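# Four arms lay a jointed cable runway on supports

## Task

Place the jointed cable runway so it rests on all three of its supports, sitting between each support's lugs, with one of its ends on the tall support. Then release it and move the arms away. It only counts if the runway stays in place on its own, with no robot holding it at the end.

## Robot and tools

Robots: four identical i2rt Big YAM arms named arm1, arm2, arm3 and arm4. Each has six revolute joints, a two-finger gripper and a wrist camera. With joints 1 and 6 at zero and the hand level and pointing forward, the wrist camera sits above the hand looking toward the fingertips. The hand can reach roughly 1.0 m out from the joint 1 axis. Two fixed room cameras also exist: cam_high and cam_low.

Frames: there is a single shared scene frame with its origin on the floor and +z up. The 'hand' point is halfway between the fingertips; the hand's z axis runs along the fingers and the fingers close along its y axis. Foot poses are never printed. All commands, however, are joint angles, not Cartesian poses.

Tool execute_actions: argument 'actions' is a list holding exactly one action object, or empty (an empty list just reports state and images). The action object is keyed by arm name; each arm's entry has a 'joints' object whose keys are optional: joint1_rad, joint2_rad, joint3_rad, joint4_rad, joint5_rad, joint6_rad (radians) and gripper_m (metres between fingertips). These are absolute target angles/opening per joint, not offsets. Ranges and done-tolerances: joint1_rad -2.879..2.879 (±0.045), base yaw, positive counter-clockwise seen from above, zero points the arm the way its foot faces. joint2_rad 0..3.141 (±0.14), shoulder, zero has the upper arm pointing back roughly flat, increasing lifts it up then forward. joint3_rad 0..3.019 (±0.09), elbow, zero is fully folded, increasing opens it. joint4_rad -1.692..1.57 (±0.055), hand pitch, positive tilts fingers up. joint5_rad -1.57..1.57 (±0.03), sideways hand swing, positive toward the arm's right. joint6_rad -2.094..2.094 (±0.035), hand roll, positive clockwise viewed from behind the hand. gripper_m 0..0.093 (±0.003); grip force tops out around 50-62 N per pad, lower on some units. Every listed motion starts at once; joints move at different speeds, so the hand may take a curved, wide path. Omitted joints or arms may keep driving toward earlier targets. Any unknown key or out-of-range number rejects the whole call and nothing moves. Optional 'cameras': list of camera names (arm1_cam_wrist ... arm4_cam_wrist, cam_high, cam_low, or 'all'); omitted/null/['all'] returns every camera, [] returns none. The 'pictures' line lists image order.

Tool wait: 'seconds' from 0 to 10; commands nothing new and returns state and images.

Tool zoom_image: 'camera' plus 'region' [x0, y0, x1, y1] in pixels from the top-left, at most 504 by 504, on the most recent full image of that camera.

Tool finished_scene: 'scene' is the number of the current scene; it ends the scene irreversibly after the last command is held and reports success. Place the runway, release, retract, then call it.

Reading results: joint_status describes how each commanded motion ended. 'off_target' means it stopped short and may still be pushing. 'contact_stop' or 'time_out' means the joint gave up its target and holds its position, except a timed-out joint that keeps a target (at most 0.375, 0.375, 0.113, 0.225, 0.075, 0.3 rad from its position for joints 1-6) and keeps pushing; on_its_own lists such joints and will move them if the path frees up. Sending a joint its own reported position relieves the push. 'joint command not followed' (often with a 'cause:' line) means a self/inter-arm clearance check blocked that arm's joint targets; its gripper command still runs, and the blocked targets may be retried with later actions until replaced by acceptable ones. Calls without an action never show that line. In on_its_own, 'held at' is the held target, not the actual angle. Very small target changes may not move a joint. A joint carrying load may droop. Joint torques are listed per arm joint (no gripper) as raw drive output with per-unit offset, scale and noise; they are nonzero even in free air and friction can mimic or mask load. If one result reports a stop, the rest of that reply's execute_actions, wait and finished_scene calls are skipped. While you compose a reply the robots keep holding the last command.

Heat: holding loads or pushing heats motors. A MOTOR HOT warning appears from 85 °C; at 100 °C the arm and its gripper go limp until cooled (an OVER-TEMPERATURE FAULT, counted as a stop), and affected keys show 'limit_stop_at_motor_heat'; resend those targets afterwards.

Avoid: arms pressing hard against each other (ends the run and fails; hard hits may too). The clearance check ignores fingers, gripper housings and wrist cameras and can react late, so keep margins. Object contact between arms does not count. Arms do not wait for one another. The arms do not stop on contact and can push hard, so avoid driving into the table, supports or runway. Do not drop, slam or knock anything off the work area or onto the floor; that fails the task. Keep motions efficient.

Each tool is called by a JSON object that holds its "fn" and its "kwargs".

## Session

{"fn": "execute_actions", "kwargs": {"actions": []}}

Scene clock: 0.00 s.
Joint torques (N m, as the arm reports them, + toward a larger angle): no reading
Motor temperatures (°C, as the motors report them): arm1=[24 25 24 25 22 22] | arm2=[23 23 23 24 23 23] | arm3=[25 23 23 25 24 24] | arm4=[23 25 24 22 24 23]
arm1.joint_positions: joint1_rad=+0.115 joint2_rad=+0.592 joint3_rad=+1.397 joint4_rad=-1.260 joint5_rad=+0.260 joint6_rad=+0.427 gripper_m=+0.095
arm1.joint_status: not commanded
arm1.hand: x=-0.9039 y=-0.2072 z=+1.6075 quat_wxyz=(-0.535, -0.154, -0.828, -0.069) (m; scene frame)
arm2.joint_positions: joint1_rad=-0.433 joint2_rad=+0.640 joint3_rad=+1.311 joint4_rad=-1.299 joint5_rad=+0.256 joint6_rad=+0.315 gripper_m=+0.094
arm2.joint_status: not commanded
arm2.hand: x=-0.0735 y=-0.4779 z=+1.4763 quat_wxyz=(-0.422, +0.258, -0.846, -0.198) (m; scene frame)
arm3.joint_positions: joint1_rad=+0.075 joint2_rad=+0.568 joint3_rad=+1.372 joint4_rad=-1.307 joint5_rad=+0.135 joint6_rad=+0.475 gripper_m=+0.095
arm3.joint_status: not commanded
arm3.hand: x=+0.2087 y=+0.1007 z=+1.5880 quat_wxyz=(-0.430, -0.708, -0.487, +0.275) (m; scene frame)
arm4.joint_positions: joint1_rad=+0.012 joint2_rad=+0.617 joint3_rad=+1.408 joint4_rad=-1.503 joint5_rad=-0.249 joint6_rad=+0.136 gripper_m=+0.094
arm4.joint_status: not commanded
arm4.hand: x=+0.9235 y=-0.2012 z=+1.5369 quat_wxyz=(-0.178, -0.904, -0.063, +0.384) (m; scene frame)
pictures: arm1_cam_wrist, arm2_cam_wrist, arm3_cam_wrist, arm4_cam_wrist, cam_high, cam_low
Images, in order (width x height): arm1_cam_wrist 504x504, arm2_cam_wrist 504x504, arm3_cam_wrist 504x504, arm4_cam_wrist 504x504, cam_high 896x504, cam_low 896x504.

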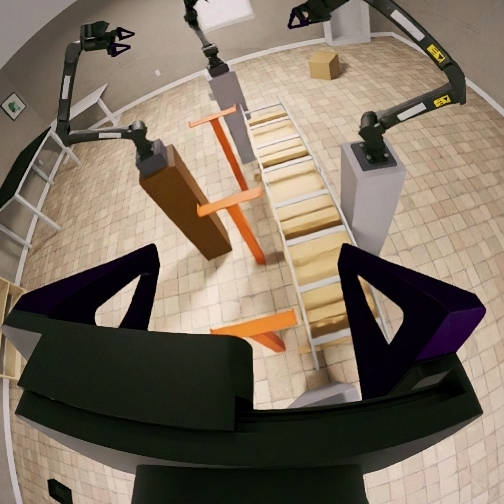

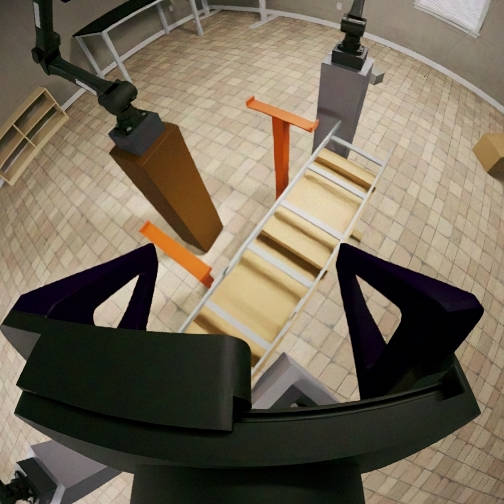

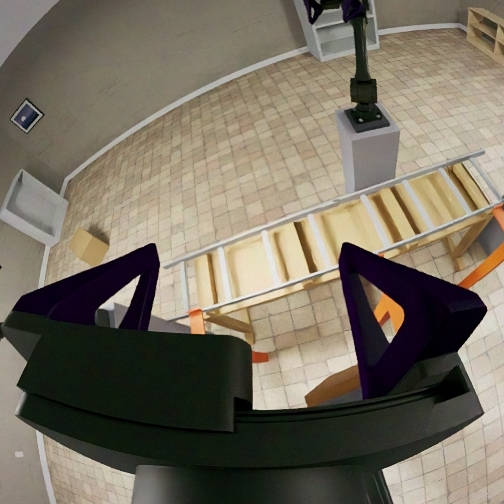

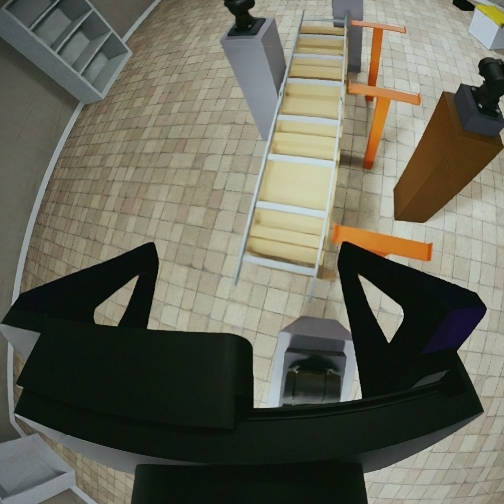

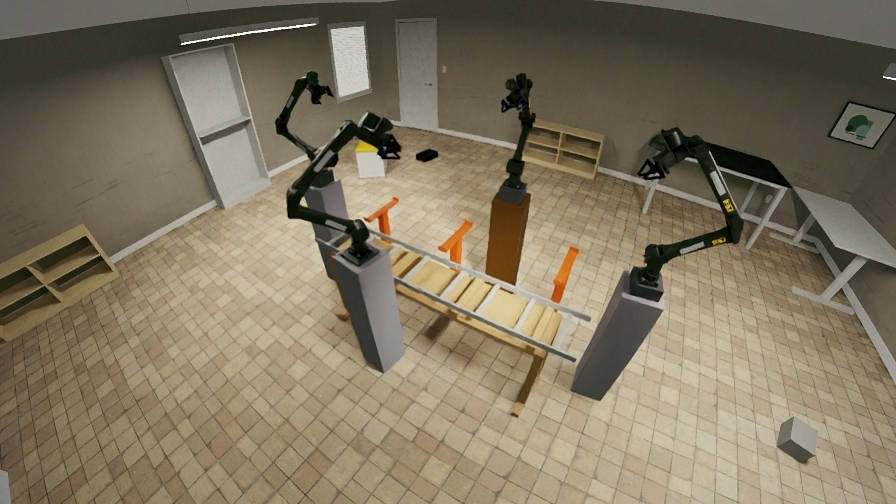

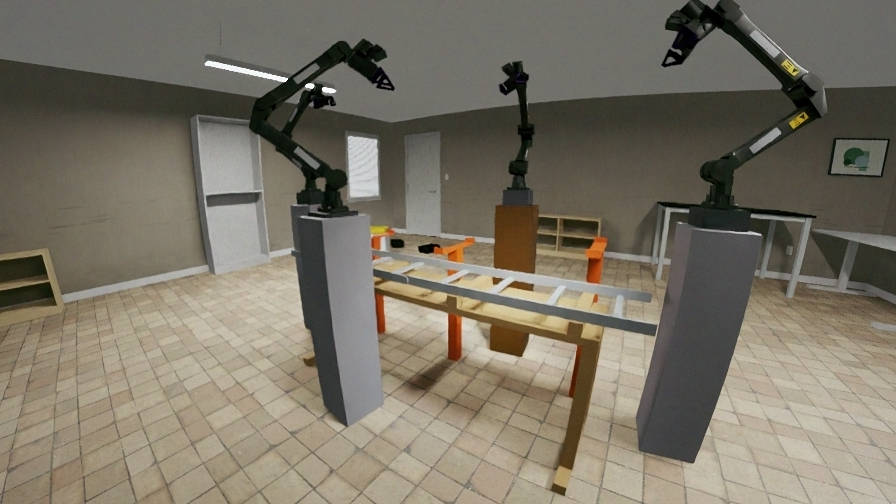

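{"fn": "execute_actions", "kwargs": {"actions": [{"arm1":{"joints":{"joint1_rad":0,"joint5_rad":0,"joint6_rad":0,"joint2_rad":0.6,"joint3_rad":0.6,"joint4_rad":0}},"arm4":{"joints":{"joint1_rad":0,"joint5_rad":0,"joint6_rad":0,"joint2_rad":1.2,"joint3_rad":1.2,"joint4_rad":-1.5}},"arm2":{"joints":{"joint1_rad":0,"joint5_rad":0,"joint6_rad":0,"joint2_rad":0.6,"joint3_rad":0.6,"joint4_rad":-1.5}},"arm3":{"joints":{"joint1_rad":0,"joint5_rad":0,"joint6_rad":0,"joint2_rad":1.0,"joint3_rad":0.6,"joint4_rad":-1.17}}}], "cameras": ["cam_high","arm2_cam_wrist","arm3_cam_wrist","arm4_cam_wrist"]}}

Scene clock: 2.13 s.
Joint torques (N m, as the arm reports them, + toward a larger angle): arm1=[-1.21 -2.99 11.17  2.84 -0.09 -0.12] | arm2=[ 0.32  0.71  9.13  0.98 -0.18 -0.07] | arm3=[-1.65 -2.34  8.89  0.07 -0.24 -0.07] | arm4=[-0.94 -7.46 11.42  0.59  0.16 -0.05]
Motor temperatures (°C, as the motors report them): arm1=[24 25 24 25 22 22] | arm2=[23 23 23 25 23 23] | arm3=[25 23 23 25 24 24] | arm4=[23 25 25 23 24 23]
arm1.joint_positions: joint1_rad=+0.005 joint2_rad=+0.603 joint3_rad=+0.609 joint4_rad=-0.014 joint5_rad=+0.003 joint6_rad=+0.008 gripper_m=+0.095
arm1.joint_status: all done
arm1.hand: x=-0.7589 y=-0.1695 z=+1.4424 quat_wxyz=(-0.706, +0.036, -0.706, -0.047) (m; scene frame)
arm2.joint_positions: joint1_rad=-0.006 joint2_rad=+0.608 joint3_rad=+0.595 joint4_rad=-1.494 joint5_rad=+0.003 joint6_rad=+0.009 gripper_m=+0.094
arm2.joint_status: all done
arm2.hand: x=-0.2238 y=-0.5246 z=+1.1211 quat_wxyz=(-0.026, +0.667, -0.744, -0.024) (m; scene frame)
arm3.joint_positions: joint1_rad=+0.005 joint2_rad=+1.010 joint3_rad=+0.597 joint4_rad=-1.170 joint5_rad=+0.005 joint6_rad=+0.011 gripper_m=+0.095
arm3.joint_status: all done
arm3.hand: x=+0.2155 y=+0.0965 z=+1.1275 quat_wxyz=(+0.007, -0.668, -0.744, -0.002) (m; scene frame)
arm4.joint_positions: joint1_rad=+0.008 joint2_rad=+1.206 joint3_rad=+1.186 joint4_rad=-1.503 joint5_rad=-0.003 joint6_rad=+0.012 gripper_m=+0.094
arm4.joint_status: all done
arm4.hand: x=+0.7818 y=-0.1841 z=+1.2705 quat_wxyz=(-0.008, -0.997, -0.075, +0.016) (m; scene frame)
pictures: arm2_cam_wrist, arm3_cam_wrist, arm4_cam_wrist, cam_high
Images, in order (width x height): arm2_cam_wrist 504x504, arm3_cam_wrist 504x504, arm4_cam_wrist 504x504, cam_high 896x504.

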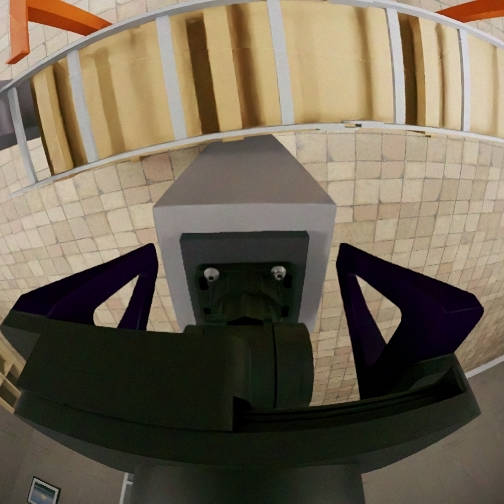

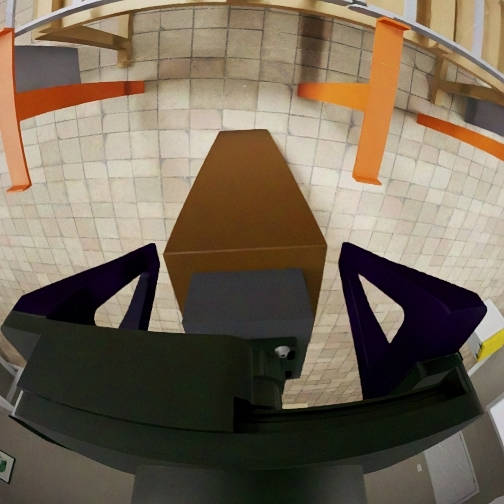

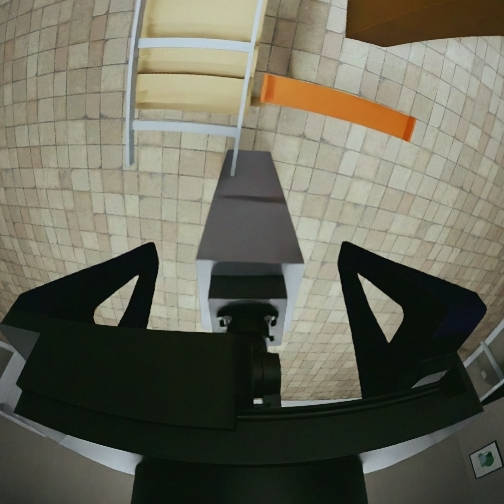

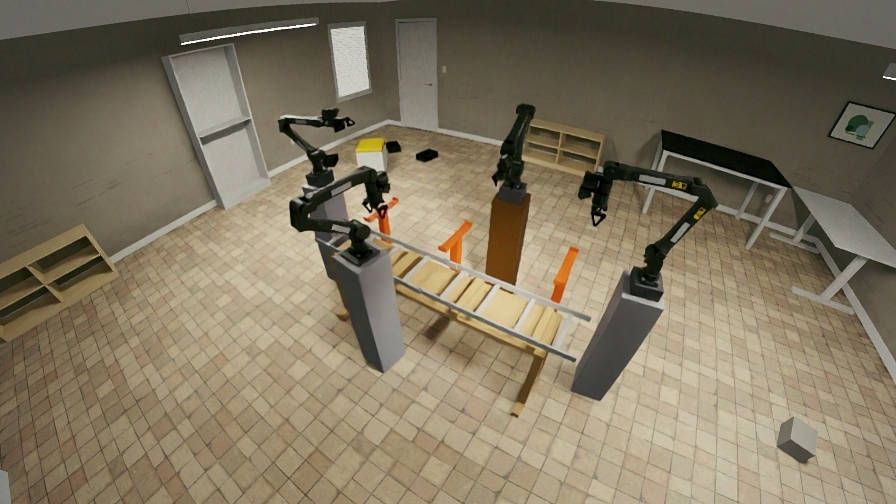

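{"fn": "execute_actions", "kwargs": {"actions": [{"arm1":{"joints":{"joint4_rad":-1.5}},"arm4":{"joints":{"joint1_rad":0.6}},"arm2":{"joints":{"joint3_rad":1.2}},"arm3":{"joints":{"joint2_rad":0.5}}}], "cameras": []}}

{"fn": "execute_actions", "kwargs": {"actions": [{"arm1":{"joints":{"joint1_rad":-0.5}},"arm4":{"joints":{"joint2_rad":1.6}},"arm2":{"joints":{"joint1_rad":0.5}},"arm3":{"joints":{"joint1_rad":0.5}}}], "cameras": ["cam_high","cam_low","arm4_cam_wrist"]}}

Scene clock: 4.63 s.
Joint torques (N m, as the arm reports them, + toward a larger angle): arm1=[-1.23 -1.55  9.67  0.31 -0.09 -0.12] | arm2=[ 0.23  2.38 10.92  1.98 -0.18 -0.07] | arm3=[-1.62  2.39 10.48  1.06 -0.24 -0.06] | arm4=[-0.24 -7.16 11.5   0.52  0.03 -0.04]
Motor temperatures (°C, as the motors report them): arm1=[24 25 25 25 22 22] | arm2=[23 23 24 25 23 23] | arm3=[25 23 23 25 24 24] | arm4=[23 26 25 23 24 23]
arm1.joint_positions: joint1_rad=+0.005 joint2_rad=+0.603 joint3_rad=+0.609 joint4_rad=-1.493 joint5_rad=+0.003 joint6_rad=+0.008 gripper_m=+0.095
arm1.joint_status: all done
arm1.hand: x=-0.9810 y=-0.1943 z=+1.1977 quat_wxyz=(-0.046, +0.056, -0.997, -0.006) (m; scene frame)
arm2.joint_positions: joint1_rad=-0.006 joint2_rad=+0.598 joint3_rad=+1.165 joint4_rad=-1.497 joint5_rad=+0.003 joint6_rad=+0.009 gripper_m=+0.094
arm2.joint_status: all done
arm2.hand: x=-0.2161 y=-0.4578 z=+1.3772 quat_wxyz=(-0.235, +0.632, -0.707, -0.214) (m; scene frame)
arm3.joint_positions: joint1_rad=+0.005 joint2_rad=+0.501 joint3_rad=+0.597 joint4_rad=-1.170 joint5_rad=+0.005 joint6_rad=+0.011 gripper_m=+0.095
arm3.joint_status: all done
arm3.hand: x=+0.2151 y=+0.1015 z=+1.2318 quat_wxyz=(-0.182, -0.648, -0.721, +0.165) (m; scene frame)
arm4.joint_positions: joint1_rad=+0.600 joint2_rad=+1.206 joint3_rad=+1.186 joint4_rad=-1.503 joint5_rad=-0.001 joint6_rad=+0.011 gripper_m=+0.094
arm4.joint_status: all done
arm4.hand: x=+0.8703 y=-0.3633 z=+1.2732 quat_wxyz=(-0.016, -0.931, -0.363, +0.016) (m; scene frame)
pictures: none
No camera images: the call's "cameras" was empty. Leave "cameras" out to get every camera's image.

Scene clock: 5.97 s.
Joint torques (N m, as the arm reports them, + toward a larger angle): arm1=[-1.28 -1.56  9.68  0.28 -0.03 -0.11] | arm2=[ 0.25  2.34 10.94  1.95 -0.14 -0.07] | arm3=[-0.72  2.37 10.44  1.1  -0.19 -0.06] | arm4=[ -0.08 -11.58   9.74  -0.18   0.03  -0.04]
Motor temperatures (°C, as the motors report them): arm1=[24 25 25 25 22 22] | arm2=[23 23 24 25 23 23] | arm3=[25 23 24 25 24 24] | arm4=[23 26 25 23 24 23]
arm1.joint_positions: joint1_rad=-0.494 joint2_rad=+0.603 joint3_rad=+0.609 joint4_rad=-1.493 joint5_rad=+0.001 joint6_rad=+0.006 gripper_m=+0.095
arm1.joint_status: all done
arm1.hand: x=-0.9910 y=-0.2679 z=+1.1970 quat_wxyz=(-0.044, -0.192, -0.980, +0.003) (m; scene frame)
arm2.joint_positions: joint1_rad=+0.493 joint2_rad=+0.598 joint3_rad=+1.165 joint4_rad=-1.497 joint5_rad=+0.003 joint6_rad=+0.008 gripper_m=+0.094
arm2.joint_status: all done
arm2.hand: x=-0.3220 y=-0.4732 z=+1.3774 quat_wxyz=(-0.176, +0.787, -0.528, -0.265) (m; scene frame)
arm3.joint_positions: joint1_rad=+0.495 joint2_rad=+0.501 joint3_rad=+0.597 joint4_rad=-1.170 joint5_rad=+0.003 joint6_rad=+0.010 gripper_m=+0.095
arm3.joint_status: all done
arm3.hand: x=+0.3151 y=+0.1390 z=+1.2317 quat_wxyz=(-0.217, -0.453, -0.857, +0.114) (m; scene frame)
arm4.joint_positions: joint1_rad=+0.600 joint2_rad=+1.607 joint3_rad=+1.186 joint4_rad=-1.503 joint5_rad=-0.001 joint6_rad=+0.011 gripper_m=+0.094
arm4.joint_status: all done
arm4.hand: x=+0.8555 y=-0.3802 z=+1.1373 quat_wxyz=(+0.059, -0.916, -0.359, -0.169) (m; scene frame)
pictures: arm4_cam_wrist, cam_high, cam_low
Images, in order (width x height): arm4_cam_wrist 504x504, cam_high 896x504, cam_low 896x504.

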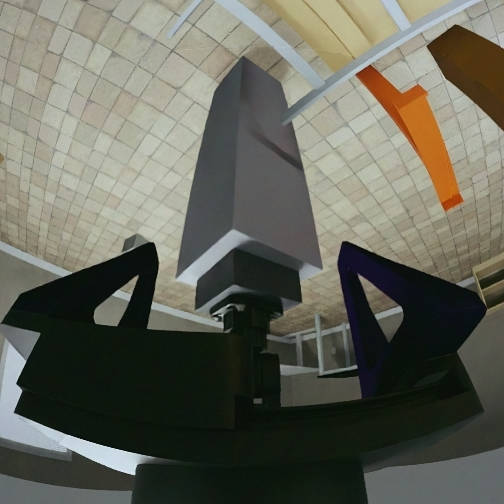

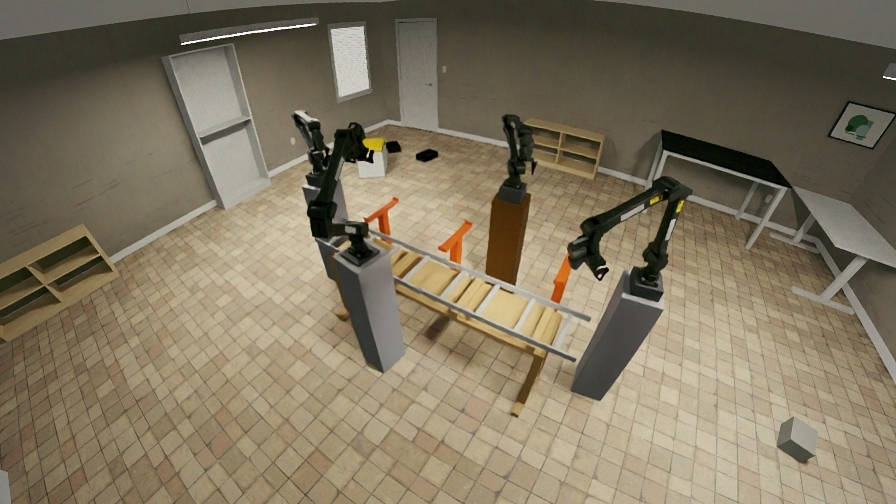

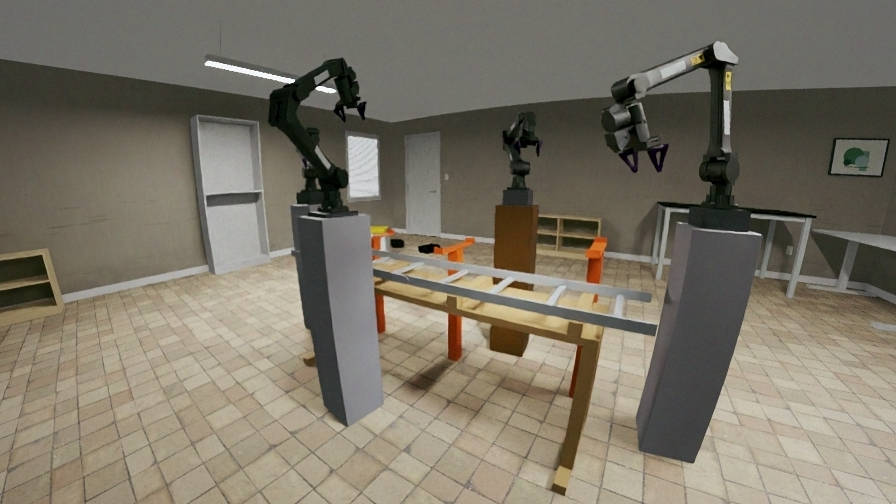

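{"fn": "zoom_image", "kwargs": {"camera": "cam_high", "region": [300,180,640,420]}}

{"fn": "zoom_image", "kwargs": {"camera": "cam_low", "region": [280,200,700,400]}}

Region (300, 180, 640, 420) of cam_high's 896x504 image, scaled by 1.482, with more detail than that image has; it fills the top 356 rows of this view, and the rest is white.

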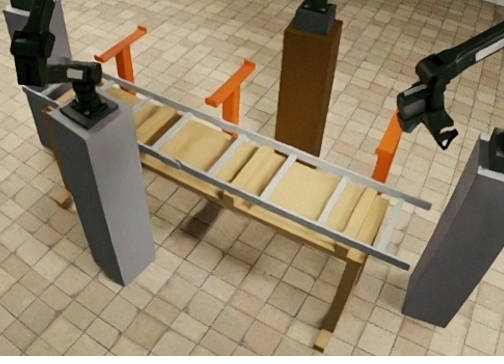

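Region (280, 200, 700, 400) of cam_low's 896x504 image, scaled by 1.200, with more detail than that image has; it fills the top 240 rows of this view, and the rest is white.

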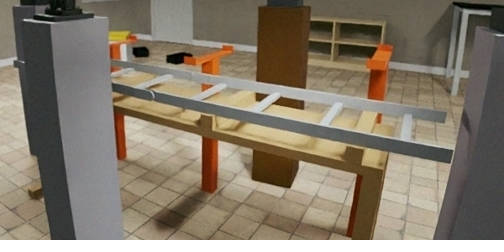

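{"fn": "execute_actions", "kwargs": {"actions": [{"arm1":{"joints":{"joint1_rad":-0.38,"joint2_rad":1.82,"joint3_rad":1.03,"joint4_rad":-0.78}},"arm4":{"joints":{"joint1_rad":0.295,"joint2_rad":1.82,"joint3_rad":1.10,"joint4_rad":-0.852}},"arm2":{"joints":{"joint1_rad":0,"joint2_rad":1.405,"joint3_rad":0.743,"joint4_rad":-0.909}},"arm3":{"joints":{"joint1_rad":-0.727,"joint2_rad":1.461,"joint3_rad":0.733,"joint4_rad":-0.843}}}]}}

Scene clock: 8.97 s.
Joint torques (N m, as the arm reports them, + toward a larger angle): arm1=[ -0.18 -14.72   7.4    0.84  -0.03  -0.1 ] | arm2=[-0.27 -6.88  8.13  1.39 -0.08 -0.06] | arm3=[-1.29 -5.6   8.86  0.59 -0.09 -0.04] | arm4=[  0.14 -13.59   8.1    0.87   0.02  -0.03]
Motor temperatures (°C, as the motors report them): arm1=[24 25 25 25 22 22] | arm2=[23 23 25 25 23 23] | arm3=[25 23 24 25 24 24] | arm4=[23 26 26 23 24 23]
arm1.joint_positions: joint1_rad=-0.384 joint2_rad=+1.818 joint3_rad=+1.026 joint4_rad=-0.788 joint5_rad=+0.001 joint6_rad=+0.006 gripper_m=+0.095
arm1.joint_status: all done
arm1.hand: x=-0.6997 y=-0.3293 z=+1.0031 quat_wxyz=(+0.002, -0.138, -0.990, -0.005) (m; scene frame)
arm2.joint_positions: joint1_rad=+0.001 joint2_rad=+1.397 joint3_rad=+0.727 joint4_rad=-0.919 joint5_rad=+0.001 joint6_rad=+0.007 gripper_m=+0.094
arm2.joint_status: all done
arm2.hand: x=-0.2096 y=-0.3536 z=+1.0025 quat_wxyz=(+0.005, +0.671, -0.742, +0.003) (m; scene frame)
arm3.joint_positions: joint1_rad=-0.727 joint2_rad=+1.455 joint3_rad=+0.712 joint4_rad=-0.854 joint5_rad=+0.001 joint6_rad=+0.009 gripper_m=+0.095
arm3.joint_status: all done
arm3.hand: x=+0.0052 y=+0.0583 z=+1.0499 quat_wxyz=(+0.007, -0.889, -0.457, -0.011) (m; scene frame)
arm4.joint_positions: joint1_rad=+0.289 joint2_rad=+1.828 joint3_rad=+1.091 joint4_rad=-0.868 joint5_rad=+0.000 joint6_rad=+0.010 gripper_m=+0.094
arm4.joint_status: all done
arm4.hand: x=+0.7113 y=-0.3264 z=+0.9919 quat_wxyz=(-0.002, -0.976, -0.215, -0.023) (m; scene frame)
pictures: arm1_cam_wrist, arm2_cam_wrist, arm3_cam_wrist, arm4_cam_wrist, cam_high, cam_low
Images, in order (width x height): arm1_cam_wrist 504x504, arm2_cam_wrist 504x504, arm3_cam_wrist 504x504, arm4_cam_wrist 504x504, cam_high 896x504, cam_low 896x504.

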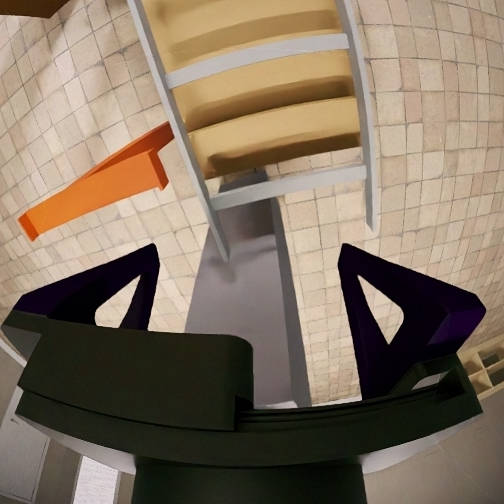

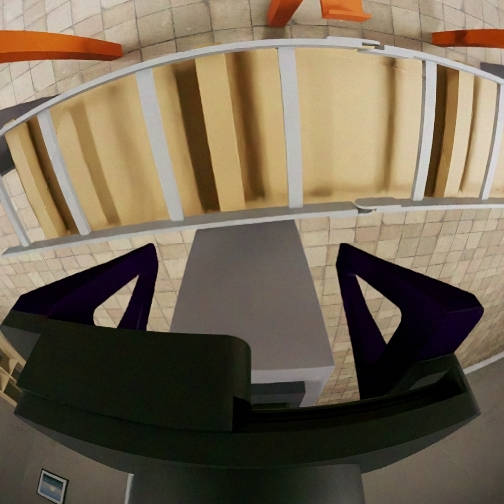

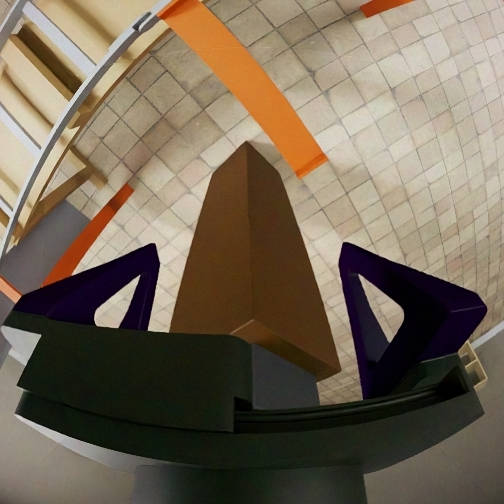

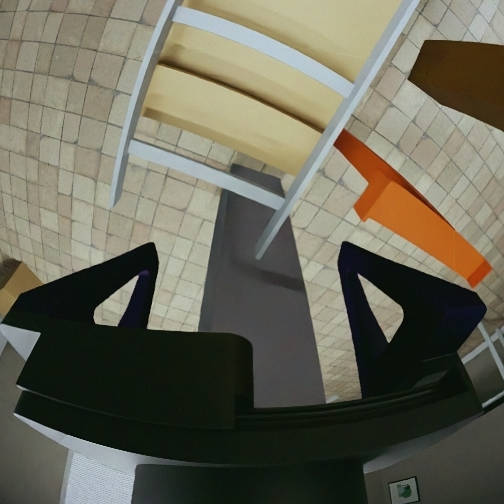

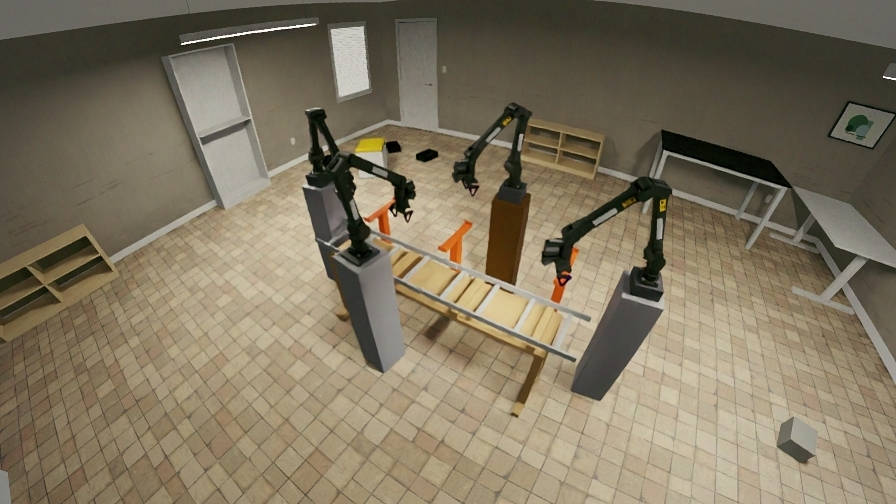

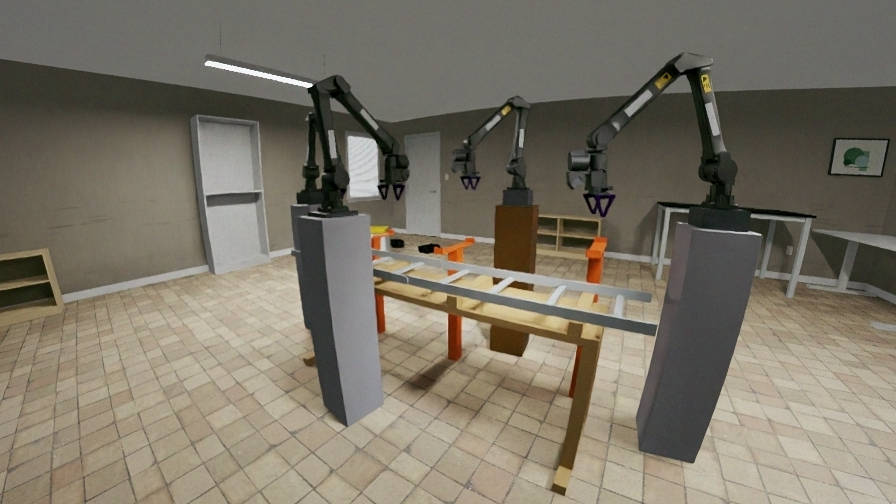

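{"fn": "execute_actions", "kwargs": {"actions": [{"arm1":{"joints":{"joint2_rad":1.90,"joint3_rad":0.95,"joint4_rad":-0.62,"joint6_rad":-0.27}},"arm4":{"joints":{"joint2_rad":1.90,"joint3_rad":1.03,"joint4_rad":-0.70,"joint6_rad":0.43}},"arm2":{"joints":{"joint1_rad":-0.35,"joint2_rad":1.52,"joint3_rad":0.68,"joint4_rad":-0.73,"joint6_rad":0.35}},"arm3":{"joints":{"joint6_rad":-0.62,"joint2_rad":1.6,"joint3_rad":0.68,"joint4_rad":-0.65}}}]}}

Scene clock: 11.03 s.
Joint torques (N m, as the arm reports them, + toward a larger angle): arm1=[ -0.17 -14.8    5.71   0.83  -0.05  -0.12] | arm2=[-0.2  -9.06  5.97  1.37 -0.04  0.05] | arm3=[-1.24 -7.22  6.07  0.78 -0.14 -0.05] | arm4=[  0.27 -13.29   6.63   0.89   0.06   0.21]
Motor temperatures (°C, as the motors report them): arm1=[24 25 25 25 22 22] | arm2=[23 23 25 25 23 23] | arm3=[25 23 24 25 24 24] | arm4=[23 26 26 23 24 23]
arm1.joint_positions: joint1_rad=-0.384 joint2_rad=+1.903 joint3_rad=+0.951 joint4_rad=-0.629 joint5_rad=+0.001 joint6_rad=-0.262 gripper_m=+0.095
arm1.joint_status: all done
arm1.hand: x=-0.7163 y=-0.3241 z=+0.9492 quat_wxyz=(+0.001, -0.004, -1.000, -0.005) (m; scene frame)
arm2.joint_positions: joint1_rad=-0.352 joint2_rad=+1.527 joint3_rad=+0.678 joint4_rad=-0.740 joint5_rad=+0.001 joint6_rad=+0.341 gripper_m=+0.094
arm2.joint_status: all done
arm2.hand: x=-0.1010 y=-0.3809 z=+0.9487 quat_wxyz=(+0.007, +0.382, -0.924, +0.003) (m; scene frame)
arm3.joint_positions: joint1_rad=-0.727 joint2_rad=+1.604 joint3_rad=+0.677 joint4_rad=-0.665 joint5_rad=+0.001 joint6_rad=-0.609 gripper_m=+0.095
arm3.joint_status: all done
arm3.hand: x=+0.0016 y=+0.0535 z=+0.9951 quat_wxyz=(+0.003, -0.709, -0.705, -0.010) (m; scene frame)
arm4.joint_positions: joint1_rad=+0.289 joint2_rad=+1.906 joint3_rad=+1.027 joint4_rad=-0.716 joint5_rad=+0.000 joint6_rad=+0.418 gripper_m=+0.094
arm4.joint_status: all done
arm4.hand: x=+0.7213 y=-0.3224 z=+0.9407 quat_wxyz=(+0.001, -1.000, -0.013, -0.019) (m; scene frame)
pictures: arm1_cam_wrist, arm2_cam_wrist, arm3_cam_wrist, arm4_cam_wrist, cam_high, cam_low
Images, in order (width x height): arm1_cam_wrist 504x504, arm2_cam_wrist 504x504, arm3_cam_wrist 504x504, arm4_cam_wrist 504x504, cam_high 896x504, cam_low 896x504.

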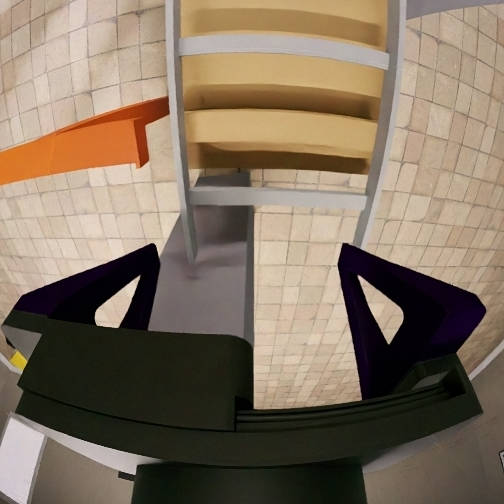

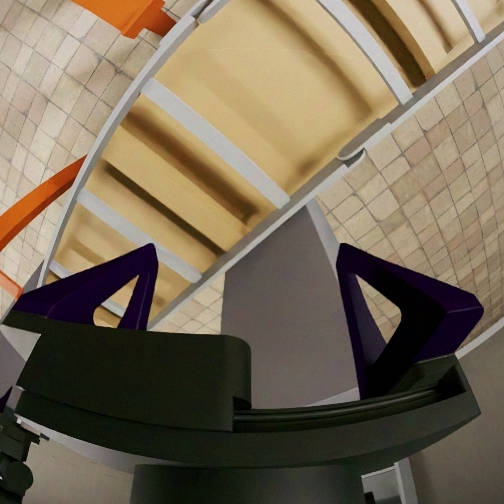

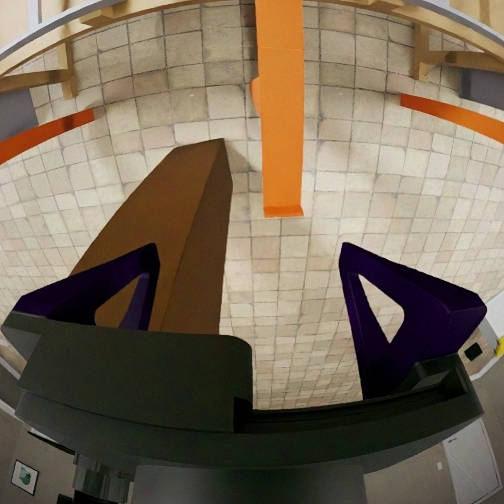

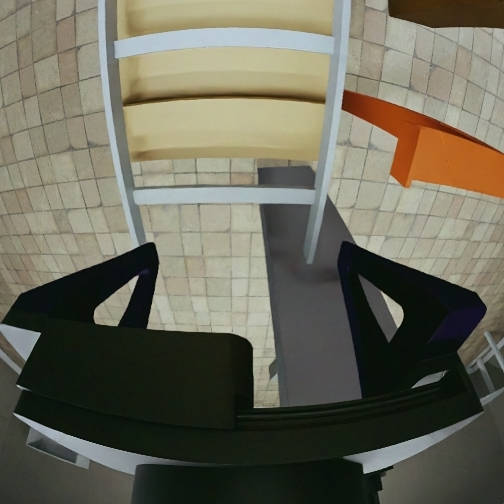

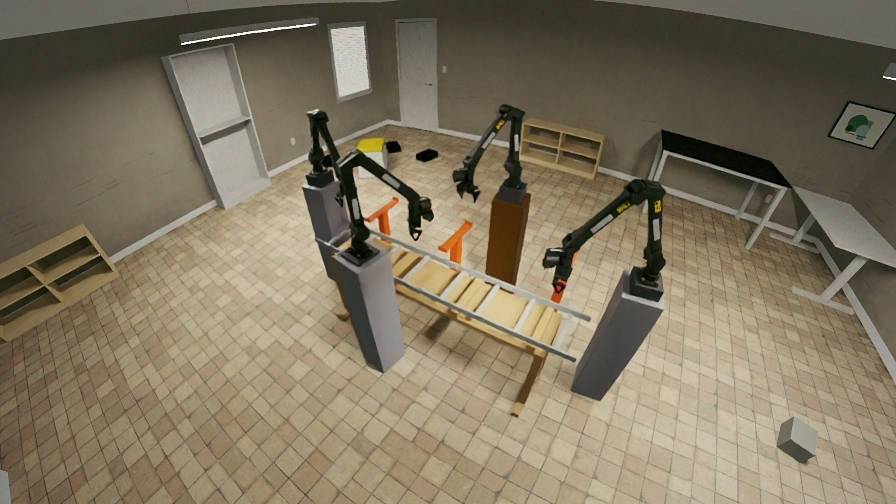

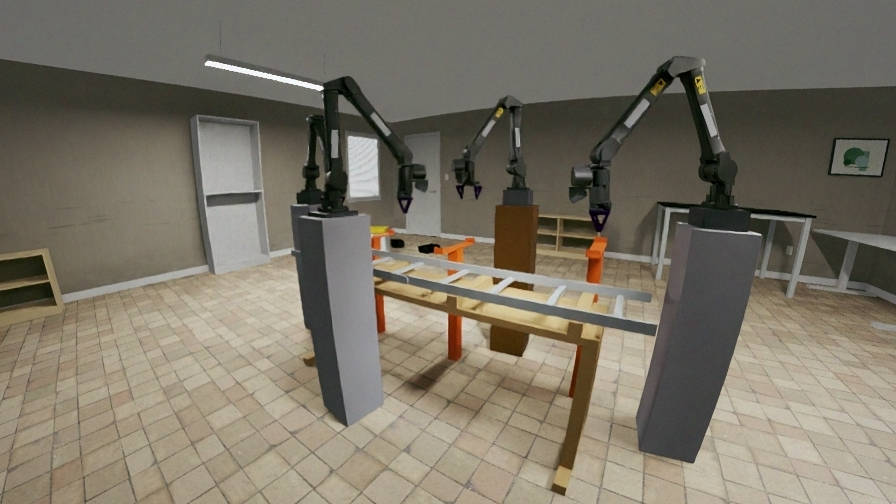

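{"fn": "execute_actions", "kwargs": {"actions": [{"arm1":{"joints":{"joint1_rad":-0.462,"joint6_rad":1.225}},"arm4":{"joints":{"joint1_rad":0.37,"joint6_rad":-1.05}},"arm2":{"joints":{"joint1_rad":0.488,"joint6_rad":0.378}},"arm3":{"joints":{"joint1_rad":0,"joint6_rad":0.1,"joint3_rad":1.833,"joint4_rad":-0.9}}}], "cameras": []}}

{"fn": "execute_actions", "kwargs": {"actions": [{"arm1":{"joints":{"joint2_rad":2.176,"joint3_rad":0.972,"joint4_rad":-0.367}},"arm4":{"joints":{"joint2_rad":2.121,"joint3_rad":1.018,"joint4_rad":-0.468}},"arm2":{"joints":{"joint2_rad":1.79,"joint3_rad":0.648,"joint4_rad":-0.429}},"arm3":{"joints":{"joint2_rad":2.503}}}]}}

Scene clock: 13.93 s.
Joint torques (N m, as the arm reports them, + toward a larger angle): arm1=[ -0.06 -14.71   5.66   0.75   0.05   0.04] | arm2=[-0.1  -9.14  6.01  1.23 -0.04  0.07] | arm3=[ -1.61 -12.3   14.12   0.97  -0.08   0.17] | arm4=[ -0.8  -13.2    6.55   0.86  -0.07  -0.04]
Motor temperatures (°C, as the motors report them): arm1=[24 25 25 25 22 22] | arm2=[23 23 25 25 23 23] | arm3=[25 23 25 25 24 24] | arm4=[23 26 26 23 24 23]
arm1.joint_positions: joint1_rad=-0.468 joint2_rad=+1.903 joint3_rad=+0.951 joint4_rad=-0.629 joint5_rad=+0.001 joint6_rad=+1.217 gripper_m=+0.095
arm1.joint_status: all done
arm1.hand: x=-0.7273 y=-0.3580 z=+0.9488 quat_wxyz=(+0.005, -0.707, -0.707, -0.003) (m; scene frame)
arm2.joint_positions: joint1_rad=+0.487 joint2_rad=+1.527 joint3_rad=+0.678 joint4_rad=-0.736 joint5_rad=+0.001 joint6_rad=+0.370 gripper_m=+0.094
arm2.joint_status: all done
arm2.hand: x=-0.3624 y=-0.3724 z=+0.9495 quat_wxyz=(+0.001, +0.715, -0.699, +0.004) (m; scene frame)
arm3.joint_positions: joint1_rad=+0.006 joint2_rad=+1.603 joint3_rad=+1.790 joint4_rad=-0.886 joint5_rad=+0.001 joint6_rad=+0.089 gripper_m=+0.095
arm3.joint_status: all done
arm3.hand: x=+0.2693 y=-0.3413 z=+1.4583 quat_wxyz=(-0.327, -0.631, -0.651, +0.266) (m; scene frame)
arm4.joint_positions: joint1_rad=+0.377 joint2_rad=+1.906 joint3_rad=+1.027 joint4_rad=-0.716 joint5_rad=+0.000 joint6_rad=-1.037 gripper_m=+0.094
arm4.joint_status: all done
arm4.hand: x=+0.7397 y=-0.3573 z=+0.9413 quat_wxyz=(-0.011, -0.708, -0.706, -0.015) (m; scene frame)
pictures: none
No camera images: the call's "cameras" was empty. Leave "cameras" out to get every camera's image.

Scene clock: 15.63 s.
Joint torques (N m, as the arm reports them, + toward a larger angle): arm1=[ -0.12 -15.76   4.63   0.67   0.05   0.05] | arm2=[ -0.02 -10.56   3.8    1.39  -0.04   0.06] | arm3=[ -1.57 -20.02   9.64  -0.32  -0.08   0.19] | arm4=[ -0.79 -14.49   4.83   0.76  -0.08  -0.05]
Motor temperatures (°C, as the motors report them): arm1=[24 25 25 25 22 22] | arm2=[23 23 25 25 23 23] | arm3=[25 23 25 25 24 24] | arm4=[23 26 26 23 24 23]
arm1.joint_positions: joint1_rad=-0.468 joint2_rad=+2.180 joint3_rad=+0.956 joint4_rad=-0.374 joint5_rad=+0.001 joint6_rad=+1.218 gripper_m=+0.095
arm1.joint_status: all done
arm1.hand: x=-0.7372 y=-0.3530 z=+0.8364 quat_wxyz=(+0.013, -0.707, -0.707, +0.001) (m; scene frame)
arm2.joint_positions: joint1_rad=+0.487 joint2_rad=+1.796 joint3_rad=+0.646 joint4_rad=-0.439 joint5_rad=+0.001 joint6_rad=+0.370 gripper_m=+0.094
arm2.joint_status: all done
arm2.hand: x=-0.3634 y=-0.3699 z=+0.8603 quat_wxyz=(+0.002, +0.715, -0.699, +0.006) (m; scene frame)
arm3.joint_positions: joint1_rad=+0.006 joint2_rad=+2.521 joint3_rad=+1.803 joint4_rad=-0.894 joint5_rad=+0.001 joint6_rad=+0.089 gripper_m=+0.095
arm3.joint_status: all done
arm3.hand: x=+0.2660 y=-0.3225 z=+0.8373 quat_wxyz=(+0.017, -0.696, -0.717, -0.012) (m; scene frame)
arm4.joint_positions: joint1_rad=+0.377 joint2_rad=+2.133 joint3_rad=+1.010 joint4_rad=-0.483 joint5_rad=+0.000 joint6_rad=-1.038 gripper_m=+0.094
arm4.joint_status: all done
arm4.hand: x=+0.7500 y=-0.3529 z=+0.8403 quat_wxyz=(-0.013, -0.707, -0.707, -0.020) (m; scene frame)
pictures: arm1_cam_wrist, arm2_cam_wrist, arm3_cam_wrist, arm4_cam_wrist, cam_high, cam_low
Images, in order (width x height): arm1_cam_wrist 504x504, arm2_cam_wrist 504x504, arm3_cam_wrist 504x504, arm4_cam_wrist 504x504, cam_high 896x504, cam_low 896x504.

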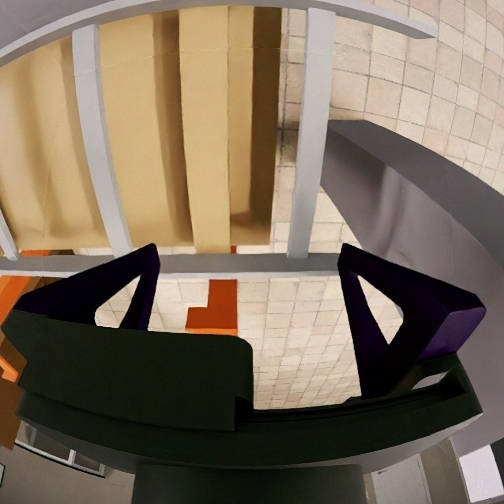

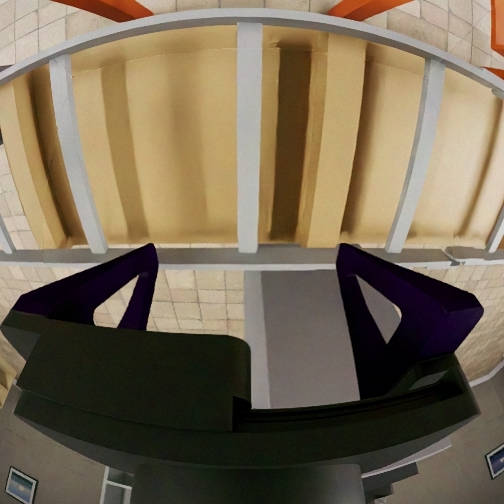

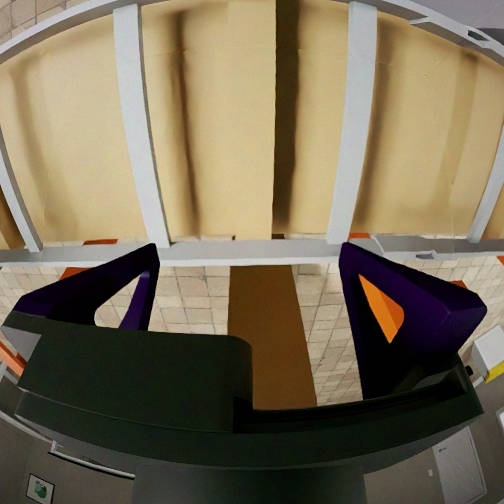

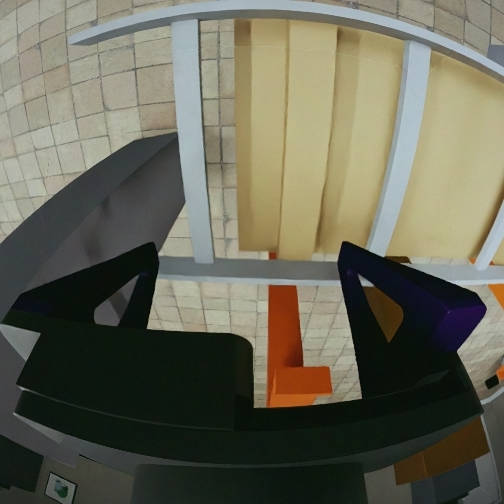

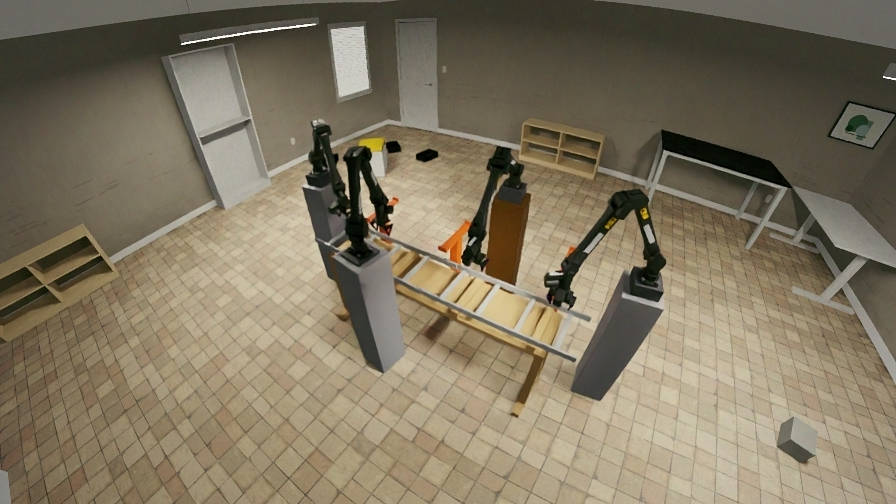

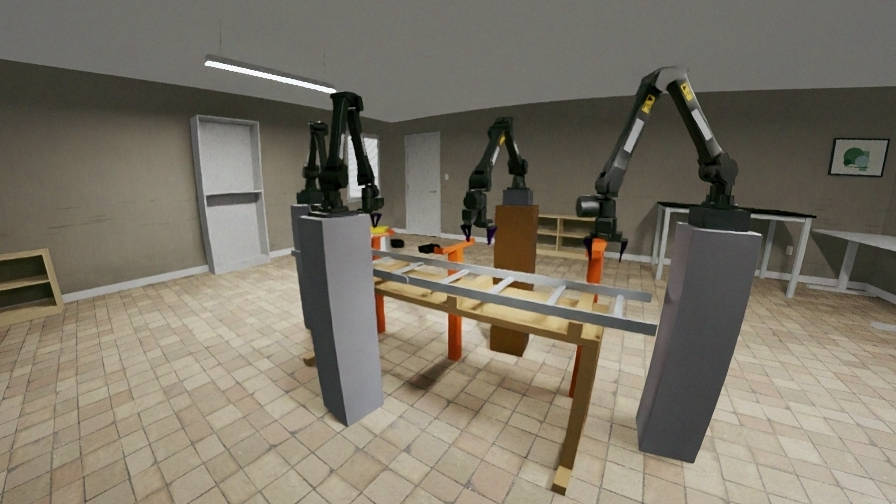

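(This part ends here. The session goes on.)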